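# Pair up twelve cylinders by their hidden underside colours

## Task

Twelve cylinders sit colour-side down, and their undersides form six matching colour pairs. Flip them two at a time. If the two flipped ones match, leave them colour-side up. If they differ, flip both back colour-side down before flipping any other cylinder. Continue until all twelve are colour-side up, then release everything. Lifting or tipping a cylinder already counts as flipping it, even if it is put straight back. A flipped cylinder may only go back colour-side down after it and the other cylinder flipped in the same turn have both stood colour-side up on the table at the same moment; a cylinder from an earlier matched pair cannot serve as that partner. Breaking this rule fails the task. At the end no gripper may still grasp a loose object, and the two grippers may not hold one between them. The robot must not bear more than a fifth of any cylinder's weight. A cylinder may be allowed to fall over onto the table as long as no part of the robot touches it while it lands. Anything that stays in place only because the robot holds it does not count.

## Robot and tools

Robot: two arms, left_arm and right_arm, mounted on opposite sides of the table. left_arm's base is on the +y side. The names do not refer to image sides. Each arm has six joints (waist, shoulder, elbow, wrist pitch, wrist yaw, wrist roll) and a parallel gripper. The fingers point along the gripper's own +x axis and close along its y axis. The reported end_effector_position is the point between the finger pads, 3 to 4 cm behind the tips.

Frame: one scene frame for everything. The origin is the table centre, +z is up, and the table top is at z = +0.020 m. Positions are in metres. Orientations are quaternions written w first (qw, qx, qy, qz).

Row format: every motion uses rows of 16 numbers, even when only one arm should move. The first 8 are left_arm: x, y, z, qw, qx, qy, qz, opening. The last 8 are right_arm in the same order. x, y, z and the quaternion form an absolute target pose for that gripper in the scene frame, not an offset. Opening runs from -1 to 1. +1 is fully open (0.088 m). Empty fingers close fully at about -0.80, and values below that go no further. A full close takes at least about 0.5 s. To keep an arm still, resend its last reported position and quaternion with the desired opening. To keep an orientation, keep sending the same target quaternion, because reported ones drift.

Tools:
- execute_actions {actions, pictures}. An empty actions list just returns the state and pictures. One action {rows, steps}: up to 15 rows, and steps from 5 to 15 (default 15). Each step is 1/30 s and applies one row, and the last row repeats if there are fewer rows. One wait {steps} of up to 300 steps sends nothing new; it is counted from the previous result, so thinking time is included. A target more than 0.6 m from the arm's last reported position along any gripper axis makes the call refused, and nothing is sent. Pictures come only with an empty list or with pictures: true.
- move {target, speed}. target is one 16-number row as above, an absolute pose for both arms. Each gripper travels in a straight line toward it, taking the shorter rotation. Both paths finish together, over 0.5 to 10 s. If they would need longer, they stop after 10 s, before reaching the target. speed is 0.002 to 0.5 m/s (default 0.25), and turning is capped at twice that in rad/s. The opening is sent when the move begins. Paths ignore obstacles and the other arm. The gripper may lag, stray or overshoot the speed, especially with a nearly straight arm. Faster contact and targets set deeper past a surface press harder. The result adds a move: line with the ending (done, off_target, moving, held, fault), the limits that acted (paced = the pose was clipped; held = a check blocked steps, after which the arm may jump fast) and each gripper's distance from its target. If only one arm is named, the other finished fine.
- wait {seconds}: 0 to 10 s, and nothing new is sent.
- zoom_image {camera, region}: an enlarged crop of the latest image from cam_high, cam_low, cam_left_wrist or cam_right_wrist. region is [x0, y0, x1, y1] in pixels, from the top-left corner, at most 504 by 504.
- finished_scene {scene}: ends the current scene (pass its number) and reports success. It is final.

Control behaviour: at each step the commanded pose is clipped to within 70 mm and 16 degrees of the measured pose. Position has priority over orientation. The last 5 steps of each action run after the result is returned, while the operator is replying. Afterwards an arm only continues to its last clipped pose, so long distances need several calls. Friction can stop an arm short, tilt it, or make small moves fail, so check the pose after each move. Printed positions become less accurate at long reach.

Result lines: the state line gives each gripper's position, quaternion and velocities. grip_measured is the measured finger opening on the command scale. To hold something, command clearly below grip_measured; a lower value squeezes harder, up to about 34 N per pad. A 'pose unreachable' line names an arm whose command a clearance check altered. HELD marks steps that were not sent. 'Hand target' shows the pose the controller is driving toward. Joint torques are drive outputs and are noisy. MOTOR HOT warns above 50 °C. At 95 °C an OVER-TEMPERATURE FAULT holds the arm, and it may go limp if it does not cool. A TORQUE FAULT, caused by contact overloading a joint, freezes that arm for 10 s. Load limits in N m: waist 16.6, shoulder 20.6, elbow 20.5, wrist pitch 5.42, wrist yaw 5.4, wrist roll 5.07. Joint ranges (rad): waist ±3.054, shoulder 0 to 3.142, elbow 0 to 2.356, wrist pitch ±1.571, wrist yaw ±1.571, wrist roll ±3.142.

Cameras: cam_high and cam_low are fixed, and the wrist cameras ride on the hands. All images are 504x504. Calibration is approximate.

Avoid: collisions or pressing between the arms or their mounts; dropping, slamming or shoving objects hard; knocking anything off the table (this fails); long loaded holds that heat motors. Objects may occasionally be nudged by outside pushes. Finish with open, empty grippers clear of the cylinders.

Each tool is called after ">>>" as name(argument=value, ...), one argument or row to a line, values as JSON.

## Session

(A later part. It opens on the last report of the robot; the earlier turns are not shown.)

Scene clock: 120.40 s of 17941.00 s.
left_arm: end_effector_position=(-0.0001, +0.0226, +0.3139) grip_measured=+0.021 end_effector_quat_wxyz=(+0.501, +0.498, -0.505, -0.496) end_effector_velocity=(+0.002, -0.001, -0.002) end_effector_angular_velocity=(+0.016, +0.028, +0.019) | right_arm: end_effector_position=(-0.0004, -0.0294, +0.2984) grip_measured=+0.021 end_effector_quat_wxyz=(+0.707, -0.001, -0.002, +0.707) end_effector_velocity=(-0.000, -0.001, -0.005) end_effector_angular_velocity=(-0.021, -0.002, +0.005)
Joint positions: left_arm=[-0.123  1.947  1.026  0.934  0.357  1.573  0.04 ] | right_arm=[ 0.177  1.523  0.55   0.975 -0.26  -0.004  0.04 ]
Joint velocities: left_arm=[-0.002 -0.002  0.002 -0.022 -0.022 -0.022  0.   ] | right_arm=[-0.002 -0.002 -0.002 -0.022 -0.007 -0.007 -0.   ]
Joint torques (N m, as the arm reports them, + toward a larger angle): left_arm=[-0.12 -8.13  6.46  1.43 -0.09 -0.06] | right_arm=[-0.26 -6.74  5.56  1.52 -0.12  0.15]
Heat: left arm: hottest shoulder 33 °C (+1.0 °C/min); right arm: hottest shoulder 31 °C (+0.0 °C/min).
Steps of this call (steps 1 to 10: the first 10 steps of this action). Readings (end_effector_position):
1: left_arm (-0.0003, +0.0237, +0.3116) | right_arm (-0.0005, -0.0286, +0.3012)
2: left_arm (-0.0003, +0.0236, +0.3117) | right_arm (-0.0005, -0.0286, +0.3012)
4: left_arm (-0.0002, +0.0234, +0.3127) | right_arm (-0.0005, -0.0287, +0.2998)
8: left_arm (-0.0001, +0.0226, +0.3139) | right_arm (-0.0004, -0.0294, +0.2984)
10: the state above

>>> execute_actions(
  actions=[
    {"rows":[[0,0.02,0.308,0.5,0.5,-0.5,-0.5,-0.4,0,-0.03,0.297,0.707,0,0,0.707,0.6]],"steps":10},
  ],
)

>>> execute_actions(
  actions=[
    {"rows":[[0,0.08,0.308,0.5,0.5,-0.5,-0.5,-0.4,0,-0.07,0.297,0.707,0,0,0.707,0.6]],"steps":12},
  ],
)

>>> move(
  target=[-0.19,0.25,0.135,0.5,0.5,0.5,-0.5,-0.4,-0.065,-0.263,0.135,0.5,-0.5,0.5,0.5,0.5],
  speed=0.5,
)

>>> move(
  target=[-0.19,0.25,0.067,0.5,0.5,0.5,-0.5,-0.4,-0.065,-0.263,0.073,0.5,-0.5,0.5,0.5,0.5],
  speed=0.15,
)

>>> execute_actions(
  actions=[
    {"rows":[[-0.19,0.25,0.07,0.5,0.5,0.5,-0.5,0.5,-0.065,-0.263,0.077,0.5,-0.5,0.5,0.5,-0.4]],"steps":13},
  ],
)

>>> execute_actions(
  actions=[
    {"rows":[[-0.19,0.25,0.1,0.5,0.5,0.5,-0.5,0.5,-0.065,-0.263,0.1,0.5,-0.5,0.5,0.5,-0.4],[-0.19,0.25,0.1,0.5,0.5,0.5,-0.5,0.5,-0.065,-0.263,0.1,0.5,-0.5,0.5,0.5,-0.4],[-0.19,0.25,0.15,0.5,0.5,0.5,-0.5,0.5,-0.065,-0.263,0.18,0.5,-0.5,0.5,0.5,-0.4]],"steps":15},
  ],
)

>>> move(
  target=[0,0.08,0.308,0.5,0.5,-0.5,-0.5,0.6,0,-0.03,0.297,0.707,0,0,0.707,-0.4],
  speed=0.5,
)

>>> move(
  target=[0,0.02,0.308,0.5,0.5,-0.5,-0.5,0.6,0,-0.03,0.297,0.707,0,0,0.707,-0.4],
  speed=0.15,
)

>>> execute_actions(
  actions=[
    {"rows":[[0,0.02,0.308,0.5,0.5,-0.5,-0.5,-0.4,0,-0.03,0.297,0.707,0,0,0.707,-0.4]],"steps":15},
  ],
)

Scene clock: 121.13 s of 17941.00 s.
left_arm: end_effector_position=(-0.0001, +0.0226, +0.3130) grip_measured=+0.021 end_effector_quat_wxyz=(+0.501, +0.499, -0.504, -0.497) end_effector_velocity=(+0.001, -0.004, -0.025) end_effector_angular_velocity=(+0.066, +0.017, +0.005) | right_arm: end_effector_position=(-0.0005, -0.0294, +0.2987) grip_measured=+0.193 end_effector_quat_wxyz=(+0.707, -0.000, -0.003, +0.707) end_effector_velocity=(+0.002, -0.001, +0.008) end_effector_angular_velocity=(+0.035, -0.017, -0.010)
Joint positions: left_arm=[-0.123  1.948  1.026  0.931  0.357  1.573  0.04 ] | right_arm=[ 0.177  1.523  0.55   0.976 -0.26  -0.004  0.048]
Joint velocities: left_arm=[-0.002  0.037  0.002 -0.037 -0.007  0.007 -0.   ] | right_arm=[-0.002 -0.002 -0.002  0.037  0.007 -0.007  0.162]
Joint torques (N m, as the arm reports them, + toward a larger angle): left_arm=[-0.22 -8.6   6.29  1.62 -0.04 -0.11] | right_arm=[-0.24 -6.76  5.61  1.43 -0.1   0.15]
Heat: left arm: hottest shoulder 33 °C (+1.0 °C/min); right arm: hottest shoulder 31 °C (+0.0 °C/min).
Off your previous action's commanded pose (left_arm): 0.006 m, 1 deg at its last step (step 5 of this call).
Off your previous action's commanded pose (right_arm): 0.002 m, 0 deg at its last step (step 5 of this call).
Steps of this call (steps 1 to 5: the last 5 steps of your previous action; steps 6 to 17: nothing new was sent; steps 18 to 22: the first 5 steps of this action). Readings (end_effector_position):
18: left_arm (-0.0001, +0.0226, +0.3139) | right_arm (-0.0004, -0.0293, +0.2983)
19: left_arm (-0.0001, +0.0226, +0.3139) | right_arm (-0.0004, -0.0293, +0.2983)
21: left_arm (-0.0001, +0.0226, +0.3138) | right_arm (-0.0004, -0.0294, +0.2984)
22: the state above

Scene clock: 121.53 s of 17941.00 s.
left_arm: end_effector_position=(+0.0025, +0.0660, +0.3027) grip_measured=+0.020 end_effector_quat_wxyz=(+0.499, +0.503, -0.495, -0.503) end_effector_velocity=(+0.011, +0.099, +0.000) end_effector_angular_velocity=(-0.003, +0.008, +0.034) | right_arm: end_effector_position=(+0.0005, -0.0605, +0.2990) grip_measured=+0.592 end_effector_quat_wxyz=(+0.708, +0.000, -0.005, +0.707) end_effector_velocity=(-0.003, -0.060, +0.010) end_effector_angular_velocity=(+0.011, -0.012, +0.019)
Joint positions: left_arm=[-0.074  1.841  0.842  0.986  0.401  1.573  0.04 ] | right_arm=[ 0.14   1.399  0.442  0.964 -0.295 -0.004  0.068]
Joint velocities: left_arm=[ 0.129 -0.276 -0.383  0.11   0.095 -0.007 -0.   ] | right_arm=[-0.076 -0.291 -0.183 -0.095 -0.095 -0.007  0.003]
Joint torques (N m, as the arm reports them, + toward a larger angle): left_arm=[ -0.34 -10.64   4.77   1.96   0.24  -0.13] | right_arm=[-0.21 -6.56  4.78  1.12 -0.12  0.16]
Heat: left arm: hottest shoulder 33 °C (+1.0 °C/min); right arm: hottest shoulder 31 °C (+0.0 °C/min).
Off your previous action's commanded pose (left_arm): 0.004 m, 0 deg at its last step (step 5 of this call).
Off your previous action's commanded pose (right_arm): 0.002 m, 0 deg at its last step (step 5 of this call).
Steps of this call (steps 1 to 5: the last 5 steps of your previous action; steps 6 to 12: the first 7 steps of this action). Readings (end_effector_position):
6: left_arm (-0.0009, +0.0269, +0.3112) | right_arm (-0.0009, -0.0331, +0.2987)
7: left_arm (-0.0017, +0.0352, +0.3093) | right_arm (-0.0007, -0.0396, +0.2979)
9: left_arm (-0.0007, +0.0515, +0.3051) | right_arm (+0.0001, -0.0516, +0.2973)
12: the state above

Scene clock: 124.67 s of 17941.00 s.
left_arm: end_effector_position=(-0.1892, +0.2504, +0.1341) grip_measured=+0.018 end_effector_quat_wxyz=(+0.501, +0.496, +0.503, -0.501) end_effector_velocity=(-0.003, +0.004, -0.002) end_effector_angular_velocity=(+0.021, +0.018, +0.005) | right_arm: end_effector_position=(-0.0645, -0.2656, +0.1362) grip_measured=+0.500 end_effector_quat_wxyz=(+0.496, -0.501, +0.497, +0.505) end_effector_velocity=(-0.002, -0.006, -0.001) end_effector_angular_velocity=(-0.027, +0.008, +0.010)
Joint positions: left_arm=[-0.675  1.757  0.968 -0.776  0.006 -0.202  0.04 ] | right_arm=[ 0.411  1.244  0.602 -0.926 -0.006 -0.038  0.064]
Joint velocities: left_arm=[-0.002  0.007 -0.002 -0.007  0.022 -0.007 -0.   ] | right_arm=[ 0.002  0.002 -0.002 -0.022 -0.007 -0.007  0.   ]
Joint torques (N m, as the arm reports them, + toward a larger angle): left_arm=[-0.14 -5.97  5.84  0.24  0.08 -0.14] | right_arm=[ 0.28 -3.05  6.53 -0.07  0.02  0.19]
Heat: left arm: hottest shoulder 33 °C (+1.0 °C/min); right arm: hottest elbow 32 °C (+1.0 °C/min).
Hand target (left_arm): -0.191, +0.248, +0.133; +0.499, +0.495, +0.505, -0.500
Hand target (right_arm): -0.065, -0.265, +0.137; +0.497, -0.502, +0.498, +0.503
Off your previous action's commanded pose (left_arm): 0.007 m, 0 deg at its last step (step 5 of this call).
Off your previous action's commanded pose (right_arm): 0.005 m, 1 deg at its last step (step 5 of this call).
Off the commanded pose (left_arm): 0.001 m, 1 deg.
Off the commanded pose (right_arm): 0.003 m, 1 deg.
Kept back: nothing.
move: done
camera_calibration (this result's frames):
cam_left_wrist: T_world_to_cam=[[-0.999645, -0.00642669, -0.0258726, -0.171469], [-0.0136642, 0.956848, 0.290267, -0.248283], [0.0228907, 0.290518, -0.956596, 0.132763], [0, 0, 0, 1]] pos_world=[-0.17784, 0.197897, 0.194633]
cam_right_wrist: T_world_to_cam=[[0.997152, 0.0712838, 0.024647, 0.0862115], [0.0604828, -0.950953, 0.303366, -0.256859], [0.0450632, -0.301011, -0.952555, 0.132554], [0, 0, 0, 1]] pos_world=[-0.0764037, -0.210506, 0.202062]

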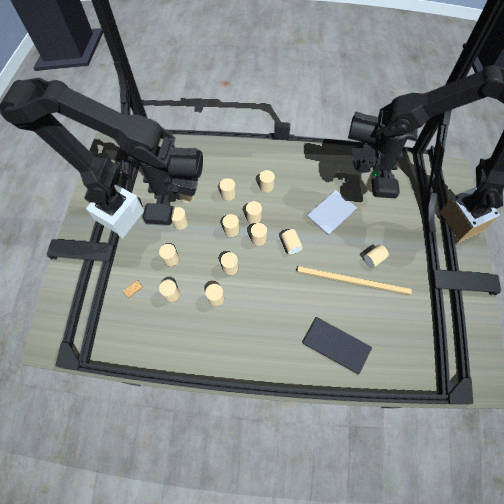

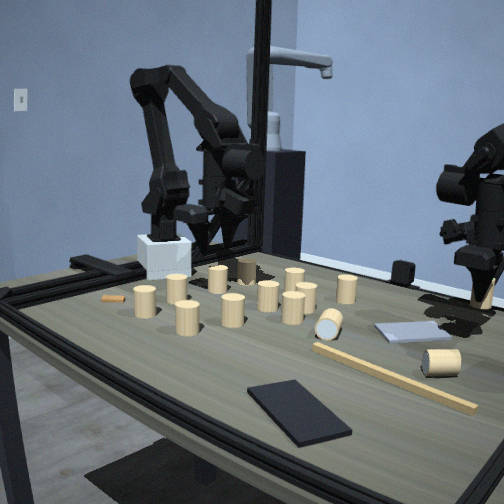

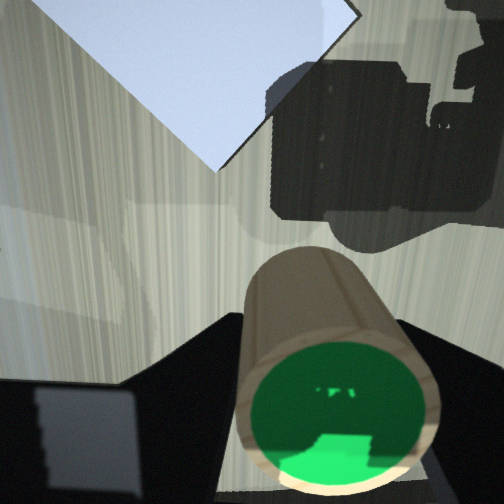

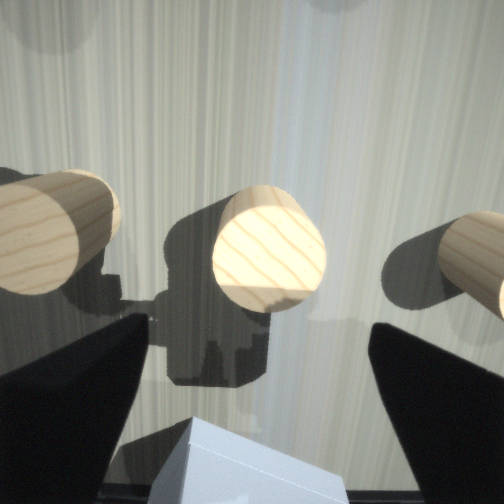

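Scene clock: 125.67 s of 17941.00 s.
left_arm: end_effector_position=(-0.1905, +0.2456, +0.0719) grip_measured=+0.018 end_effector_quat_wxyz=(+0.503, +0.493, +0.499, -0.505) end_effector_velocity=(+0.001, +0.001, -0.001) end_effector_angular_velocity=(-0.004, -0.006, +0.020) | right_arm: end_effector_position=(-0.0649, -0.2603, +0.0765) grip_measured=+0.500 end_effector_quat_wxyz=(+0.502, -0.497, +0.497, +0.505) end_effector_velocity=(-0.003, +0.000, -0.003) end_effector_angular_velocity=(+0.003, +0.022, -0.009)
Joint positions: left_arm=[-0.678  1.925  0.879 -0.507  0.003 -0.202  0.04 ] | right_arm=[ 0.417  1.434  0.455 -0.579 -0.003 -0.022  0.064]
Joint velocities: left_arm=[-0.002 -0.002 -0.007  0.007 -0.007 -0.022 -0.   ] | right_arm=[-0.002  0.012 -0.007  0.022 -0.022  0.007 -0.   ]
Joint torques (N m, as the arm reports them, + toward a larger angle): left_arm=[-0.25 -6.31  3.23  0.64 -0.17 -0.02] | right_arm=[ 0.27 -3.49  3.34  0.32  0.03  0.18]
Heat: left arm: hottest shoulder 33 °C (+1.0 °C/min); right arm: hottest elbow 32 °C (+1.0 °C/min).
Hand target (left_arm): -0.190, +0.250, +0.067; +0.500, +0.500, +0.500, -0.500
Hand target (right_arm): -0.065, -0.264, +0.074; +0.500, -0.500, +0.500, +0.500
Off the commanded pose (left_arm): 0.007 m, 1 deg.
Off the commanded pose (right_arm): 0.004 m, 1 deg.
Kept back: nothing.
move: done
camera_calibration (this result's frames):
cam_left_wrist: T_world_to_cam=[[-0.999643, -0.00411992, -0.0264075, -0.175008], [-0.011308, 0.960453, 0.278214, -0.22529], [0.0242169, 0.278413, -0.960156, 0.0782116], [0, 0, 0, 1]] pos_world=[-0.179388, 0.193884, 0.133152]
cam_right_wrist: T_world_to_cam=[[0.99776, 0.0607412, 0.028017, 0.0847319], [0.0498266, -0.954335, 0.294552, -0.234611], [0.0446291, -0.292497, -0.955225, 0.0797458], [0, 0, 0, 1]] pos_world=[-0.0764112, -0.205719, 0.142906]

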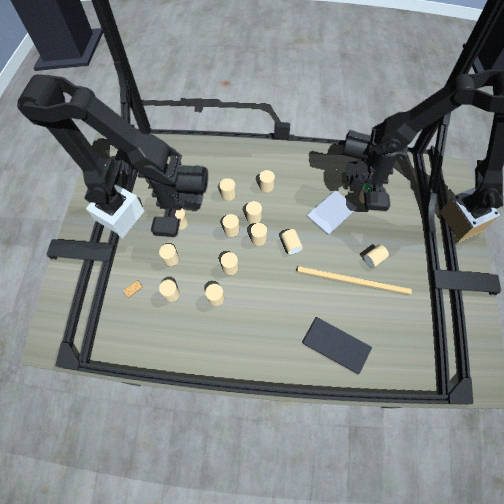

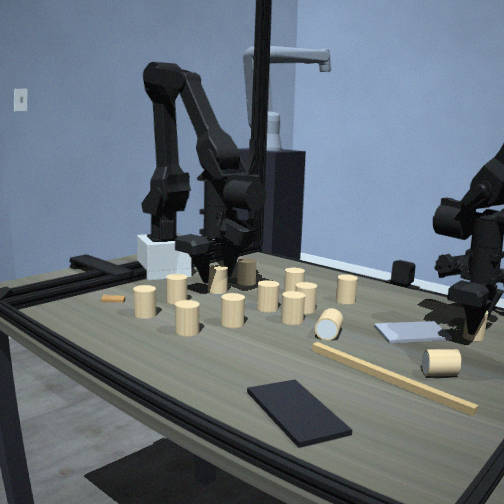

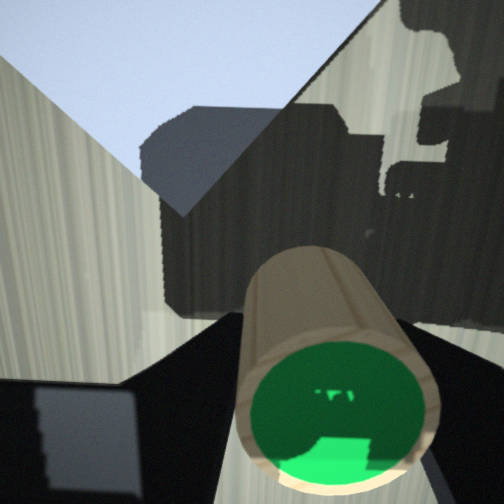

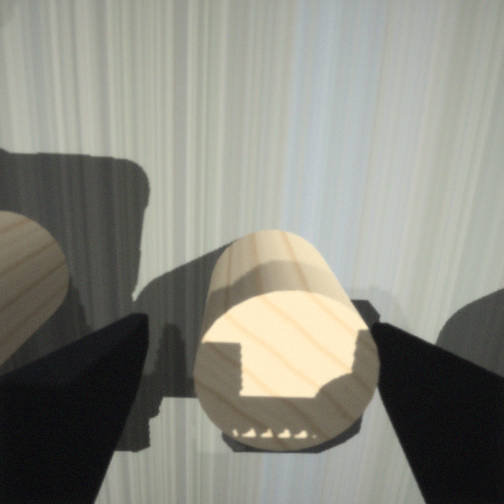

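Scene clock: 125.93 s of 17941.00 s.
left_arm: end_effector_position=(-0.1903, +0.2466, +0.0719) grip_measured=+0.413 end_effector_quat_wxyz=(+0.503, +0.495, +0.499, -0.503) end_effector_velocity=(-0.002, +0.001, +0.001) end_effector_angular_velocity=(+0.004, +0.007, +0.005) | right_arm: end_effector_position=(-0.0647, -0.2628, +0.0764) grip_measured=+0.020 end_effector_quat_wxyz=(+0.499, -0.500, +0.499, +0.501) end_effector_velocity=(-0.004, -0.005, -0.000) end_effector_angular_velocity=(-0.022, +0.022, -0.005)
Joint positions: left_arm=[-0.678  1.925  0.879 -0.512  0.003 -0.202  0.059] | right_arm=[ 0.417  1.434  0.455 -0.59  -0.001 -0.022  0.04 ]
Joint velocities: left_arm=[-0.002 -0.002  0.002 -0.007  0.007 -0.007  0.03 ] | right_arm=[ 0.002 -0.002 -0.002 -0.022 -0.022  0.007 -0.   ]
Joint torques (N m, as the arm reports them, + toward a larger angle): left_arm=[-0.33 -7.24  3.65  0.17 -0.15  0.06] | right_arm=[ 0.26 -4.62  4.64 -0.09 -0.03  0.18]
Heat: left arm: hottest shoulder 33 °C (+1.0 °C/min); right arm: hottest elbow 32 °C (+1.0 °C/min).
Steps of this call (steps 1 to 8: the first 8 steps of this action). Readings (end_effector_position):
1: left_arm (-0.1906, +0.2455, +0.0719) | right_arm (-0.0649, -0.2605, +0.0764)
2: left_arm (-0.1906, +0.2455, +0.0719) | right_arm (-0.0649, -0.2608, +0.0764)
4: left_arm (-0.1904, +0.2459, +0.0719) | right_arm (-0.0646, -0.2620, +0.0764)
8: the state above

Scene clock: 126.43 s of 17941.00 s.
left_arm: end_effector_position=(-0.1901, +0.2480, +0.1405) grip_measured=+0.499 end_effector_quat_wxyz=(+0.502, +0.495, +0.500, -0.503) end_effector_velocity=(+0.003, +0.015, +0.086) end_effector_angular_velocity=(+0.073, -0.022, +0.020) | right_arm: end_effector_position=(-0.0646, -0.2573, +0.1559) grip_measured=+0.020 end_effector_quat_wxyz=(+0.502, -0.498, +0.497, +0.503) end_effector_velocity=(-0.000, -0.012, +0.184) end_effector_angular_velocity=(-0.002, +0.007, -0.015)
Joint positions: left_arm=[-0.678  1.749  0.987 -0.799  0.003 -0.202  0.063] | right_arm=[ 0.417  1.241  0.684 -1.004 -0.001 -0.022  0.04 ]
Joint velocities: left_arm=[-0.002 -0.168  0.188 -0.432 -0.007 -0.022  0.   ] | right_arm=[-0.007 -0.325  0.559 -0.886 -0.007  0.007 -0.   ]
Joint torques (N m, as the arm reports them, + toward a larger angle): left_arm=[-0.24 -7.25  4.58  0.06 -0.13 -0.04] | right_arm=[ 0.22 -3.97  5.88 -0.21 -0.03  0.16]
Heat: left arm: hottest shoulder 33 °C (+1.0 °C/min); right arm: hottest elbow 32 °C (+1.0 °C/min).
Off your previous action's commanded pose (left_arm): 0.004 m, 1 deg at its last step (step 5 of this call).
Off your previous action's commanded pose (right_arm): 0.001 m, 0 deg at its last step (step 5 of this call).
Steps of this call (steps 1 to 5: the last 5 steps of your previous action; steps 6 to 15: the first 10 steps of this action). Readings (end_effector_position):
6: left_arm (-0.1899, +0.2491, +0.0742) | right_arm (-0.0647, -0.2648, +0.0788)
7: left_arm (-0.1891, +0.2533, +0.0772) | right_arm (-0.0648, -0.2673, +0.0817)
9: left_arm (-0.1876, +0.2605, +0.0943) | right_arm (-0.0648, -0.2697, +0.0978)
13: left_arm (-0.1898, +0.2495, +0.1315) | right_arm (-0.0646, -0.2582, +0.1406)
15: the state above

Scene clock: 129.73 s of 17941.00 s.
left_arm: end_effector_position=(-0.0011, +0.0841, +0.3107) grip_measured=+0.600 end_effector_quat_wxyz=(+0.496, +0.500, -0.504, -0.500) end_effector_velocity=(+0.000, -0.000, +0.001) end_effector_angular_velocity=(-0.007, +0.004, -0.005) | right_arm: end_effector_position=(-0.0015, -0.0305, +0.2951) grip_measured=+0.020 end_effector_quat_wxyz=(+0.711, -0.004, -0.002, +0.703) end_effector_velocity=(+0.000, +0.001, -0.001) end_effector_angular_velocity=(+0.007, -0.024, +0.005)
Joint positions: left_arm=[-0.057  1.77   0.776  0.994  0.43   1.578  0.068] | right_arm=[ 0.185  1.524  0.539  0.982 -0.241 -0.009  0.04 ]
Joint velocities: left_arm=[ 0.002  0.002  0.002  0.007  0.007 -0.007 -0.   ] | right_arm=[-0.002  0.012 -0.002  0.022 -0.007 -0.022  0.   ]
Joint torques (N m, as the arm reports them, + toward a larger angle): left_arm=[ 0.14 -6.53  6.61  1.76  0.12  0.02] | right_arm=[-0.29 -5.75  6.86  1.61 -0.12  0.18]
Heat: left arm: hottest shoulder 33 °C (+1.0 °C/min); right arm: hottest elbow 32 °C (+1.0 °C/min).
Hand target (left_arm): +0.001, +0.082, +0.310; +0.495, +0.500, -0.505, -0.499
Hand target (right_arm): -0.000, -0.029, +0.295; +0.711, -0.001, -0.001, +0.703
Off your previous action's commanded pose (left_arm): 0.007 m, 1 deg at its last step (step 5 of this call).
Off your previous action's commanded pose (right_arm): 0.009 m, 0 deg at its last step (step 5 of this call).
Off the commanded pose (left_arm): 0.005 m, 1 deg.
Off the commanded pose (right_arm): 0.002 m, 1 deg.
Kept back: nothing.
move: done
camera_calibration (this result's frames):
cam_left_wrist: T_world_to_cam=[[0.00736267, -0.0335107, -0.999411, 0.325935], [0.957985, 0.286808, -0.00255932, 0.0105219], [0.286725, -0.957402, 0.0342144, 0.143167], [0, 0, 0, 1]] pos_world=[-0.053529, 0.144973, 0.320871]
cam_right_wrist: T_world_to_cam=[[0.996978, -0.040052, 0.0665594, -0.0129965], [0.0509284, -0.309983, -0.949377, 0.3039], [0.0586568, 0.949898, -0.307006, 0.199553], [0, 0, 0, 1]] pos_world=[-0.0142251, -0.0958716, 0.350645]

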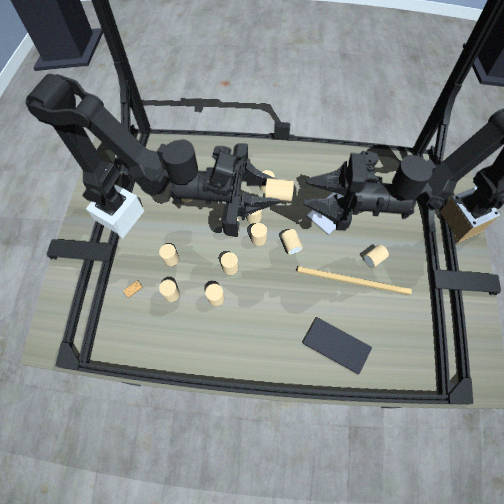

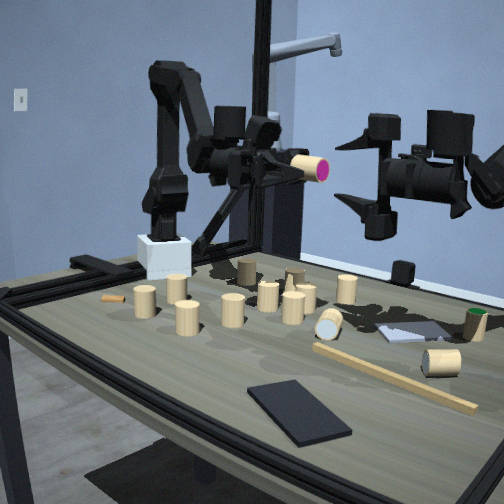

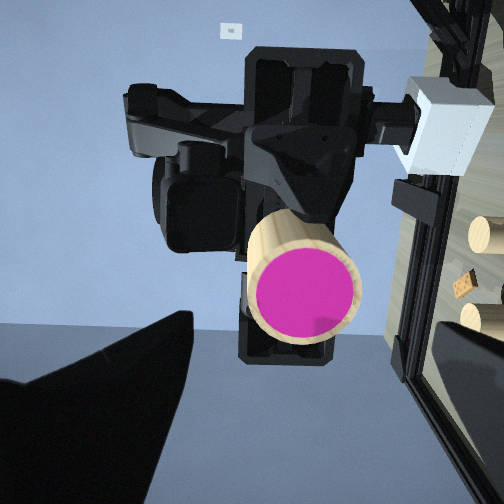

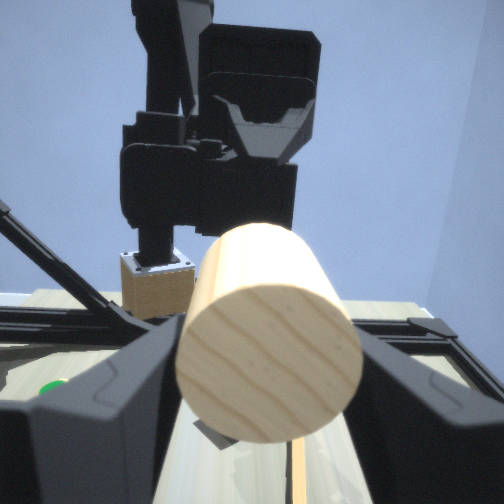

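Scene clock: 130.70 s of 17941.00 s.
left_arm: end_effector_position=(-0.0002, +0.0238, +0.3117) grip_measured=+0.600 end_effector_quat_wxyz=(+0.500, +0.500, -0.503, -0.497) end_effector_velocity=(+0.000, -0.002, -0.002) end_effector_angular_velocity=(+0.007, +0.025, +0.005) | right_arm: end_effector_position=(-0.0010, -0.0309, +0.2946) grip_measured=+0.020 end_effector_quat_wxyz=(+0.707, -0.003, +0.000, +0.707) end_effector_velocity=(-0.002, -0.001, +0.002) end_effector_angular_velocity=(+0.007, -0.009, +0.020)
Joint positions: left_arm=[-0.122  1.946  1.019  0.935  0.357  1.574  0.068] | right_arm=[ 0.177  1.524  0.539  0.98  -0.259 -0.005  0.04 ]
Joint velocities: left_arm=[-0.002  0.007  0.007 -0.007 -0.007 -0.022 -0.   ] | right_arm=[-0.002 -0.002 -0.002  0.007 -0.022 -0.007  0.   ]
Joint torques (N m, as the arm reports them, + toward a larger angle): left_arm=[-0.14 -8.2   7.04  1.55 -0.11 -0.16] | right_arm=[-0.32 -6.81  7.01  1.25 -0.12  0.2 ]
Heat: left arm: hottest shoulder 33 °C (+1.0 °C/min); right arm: hottest elbow 32 °C (+1.0 °C/min).
Hand target (left_arm): -0.000, +0.020, +0.308; +0.500, +0.500, -0.500, -0.500
Hand target (right_arm): +0.000, -0.030, +0.297; +0.707, +0.000, +0.000, +0.707
Off the commanded pose (left_arm): 0.005 m, 1 deg.
Off the commanded pose (right_arm): 0.003 m, 0 deg.
Kept back: nothing.
move: done
camera_calibration (this result's frames):
cam_left_wrist: T_world_to_cam=[[0.00592583, -0.0402499, -0.999172, 0.324966], [0.955878, 0.293699, -0.00616209, 0.0278956], [0.293704, -0.95505, 0.0402144, 0.0831918], [0, 0, 0, 1]] pos_world=[-0.0530242, 0.0843392, 0.321523]
cam_right_wrist: T_world_to_cam=[[0.9976, -0.0296521, 0.0625683, -0.0119793], [0.0502545, -0.311531, -0.948906, 0.303099], [0.047629, 0.949773, -0.309293, 0.200436], [0, 0, 0, 1]] pos_world=[-0.0128281, -0.0962997, 0.350356]

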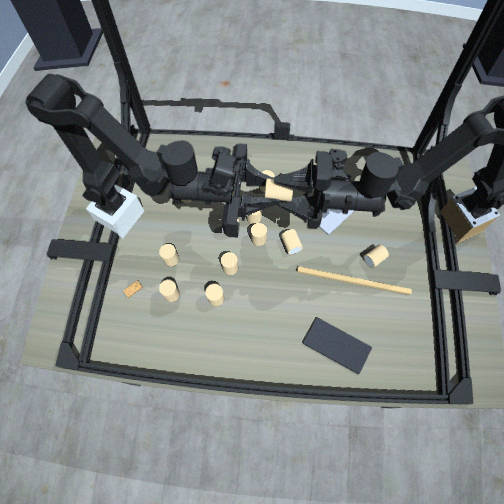

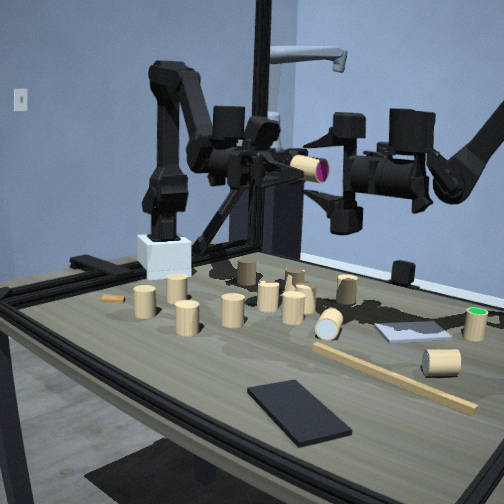

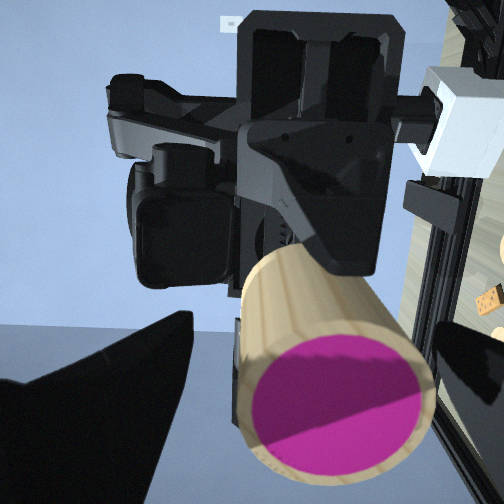

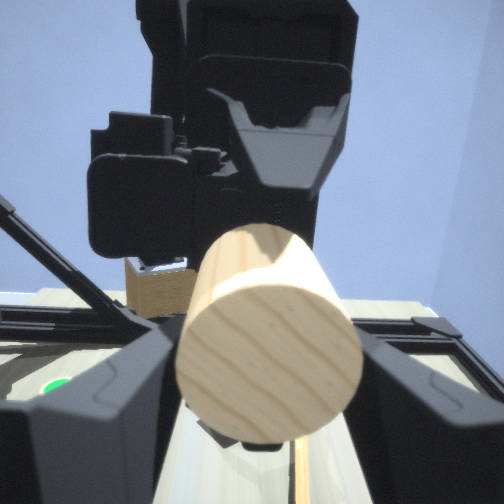

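Scene clock: 131.03 s of 17941.00 s.
left_arm: end_effector_position=(-0.0002, +0.0234, +0.3118) grip_measured=+0.024 end_effector_quat_wxyz=(+0.500, +0.500, -0.503, -0.497) end_effector_velocity=(-0.000, -0.001, +0.001) end_effector_angular_velocity=(+0.002, +0.008, +0.015) | right_arm: end_effector_position=(-0.0009, -0.0310, +0.2945) grip_measured=+0.020 end_effector_quat_wxyz=(+0.707, -0.003, +0.001, +0.707) end_effector_velocity=(+0.004, -0.001, -0.002) end_effector_angular_velocity=(-0.007, -0.005, -0.015)
Joint positions: left_arm=[-0.123  1.947  1.022  0.932  0.357  1.573  0.04 ] | right_arm=[ 0.177  1.524  0.539  0.979 -0.26  -0.004  0.04 ]
Joint velocities: left_arm=[-0.007 -0.002  0.002 -0.007 -0.022 -0.007 -0.   ] | right_arm=[-0.007 -0.002 -0.002 -0.007  0.007 -0.007 -0.001]
Joint torques (N m, as the arm reports them, + toward a larger angle): left_arm=[-0.34 -8.38  6.93  1.5  -0.05 -0.14] | right_arm=[-0.23 -6.85  6.97  1.3  -0.1   0.15]
Heat: left arm: hottest shoulder 33 °C (+1.0 °C/min); right arm: hottest elbow 32 °C (+1.0 °C/min).
Steps of this call (steps 1 to 10: the first 10 steps of this action). Readings (end_effector_position):
1: left_arm (-0.0002, +0.0237, +0.3116) | right_arm (-0.0010, -0.0309, +0.2946)
2: left_arm (-0.0001, +0.0237, +0.3117) | right_arm (-0.0010, -0.0309, +0.2946)
4: left_arm (-0.0003, +0.0235, +0.3115) | right_arm (-0.0011, -0.0309, +0.2946)
8: left_arm (-0.0002, +0.0234, +0.3118) | right_arm (-0.0010, -0.0310, +0.2945)
10: the state above


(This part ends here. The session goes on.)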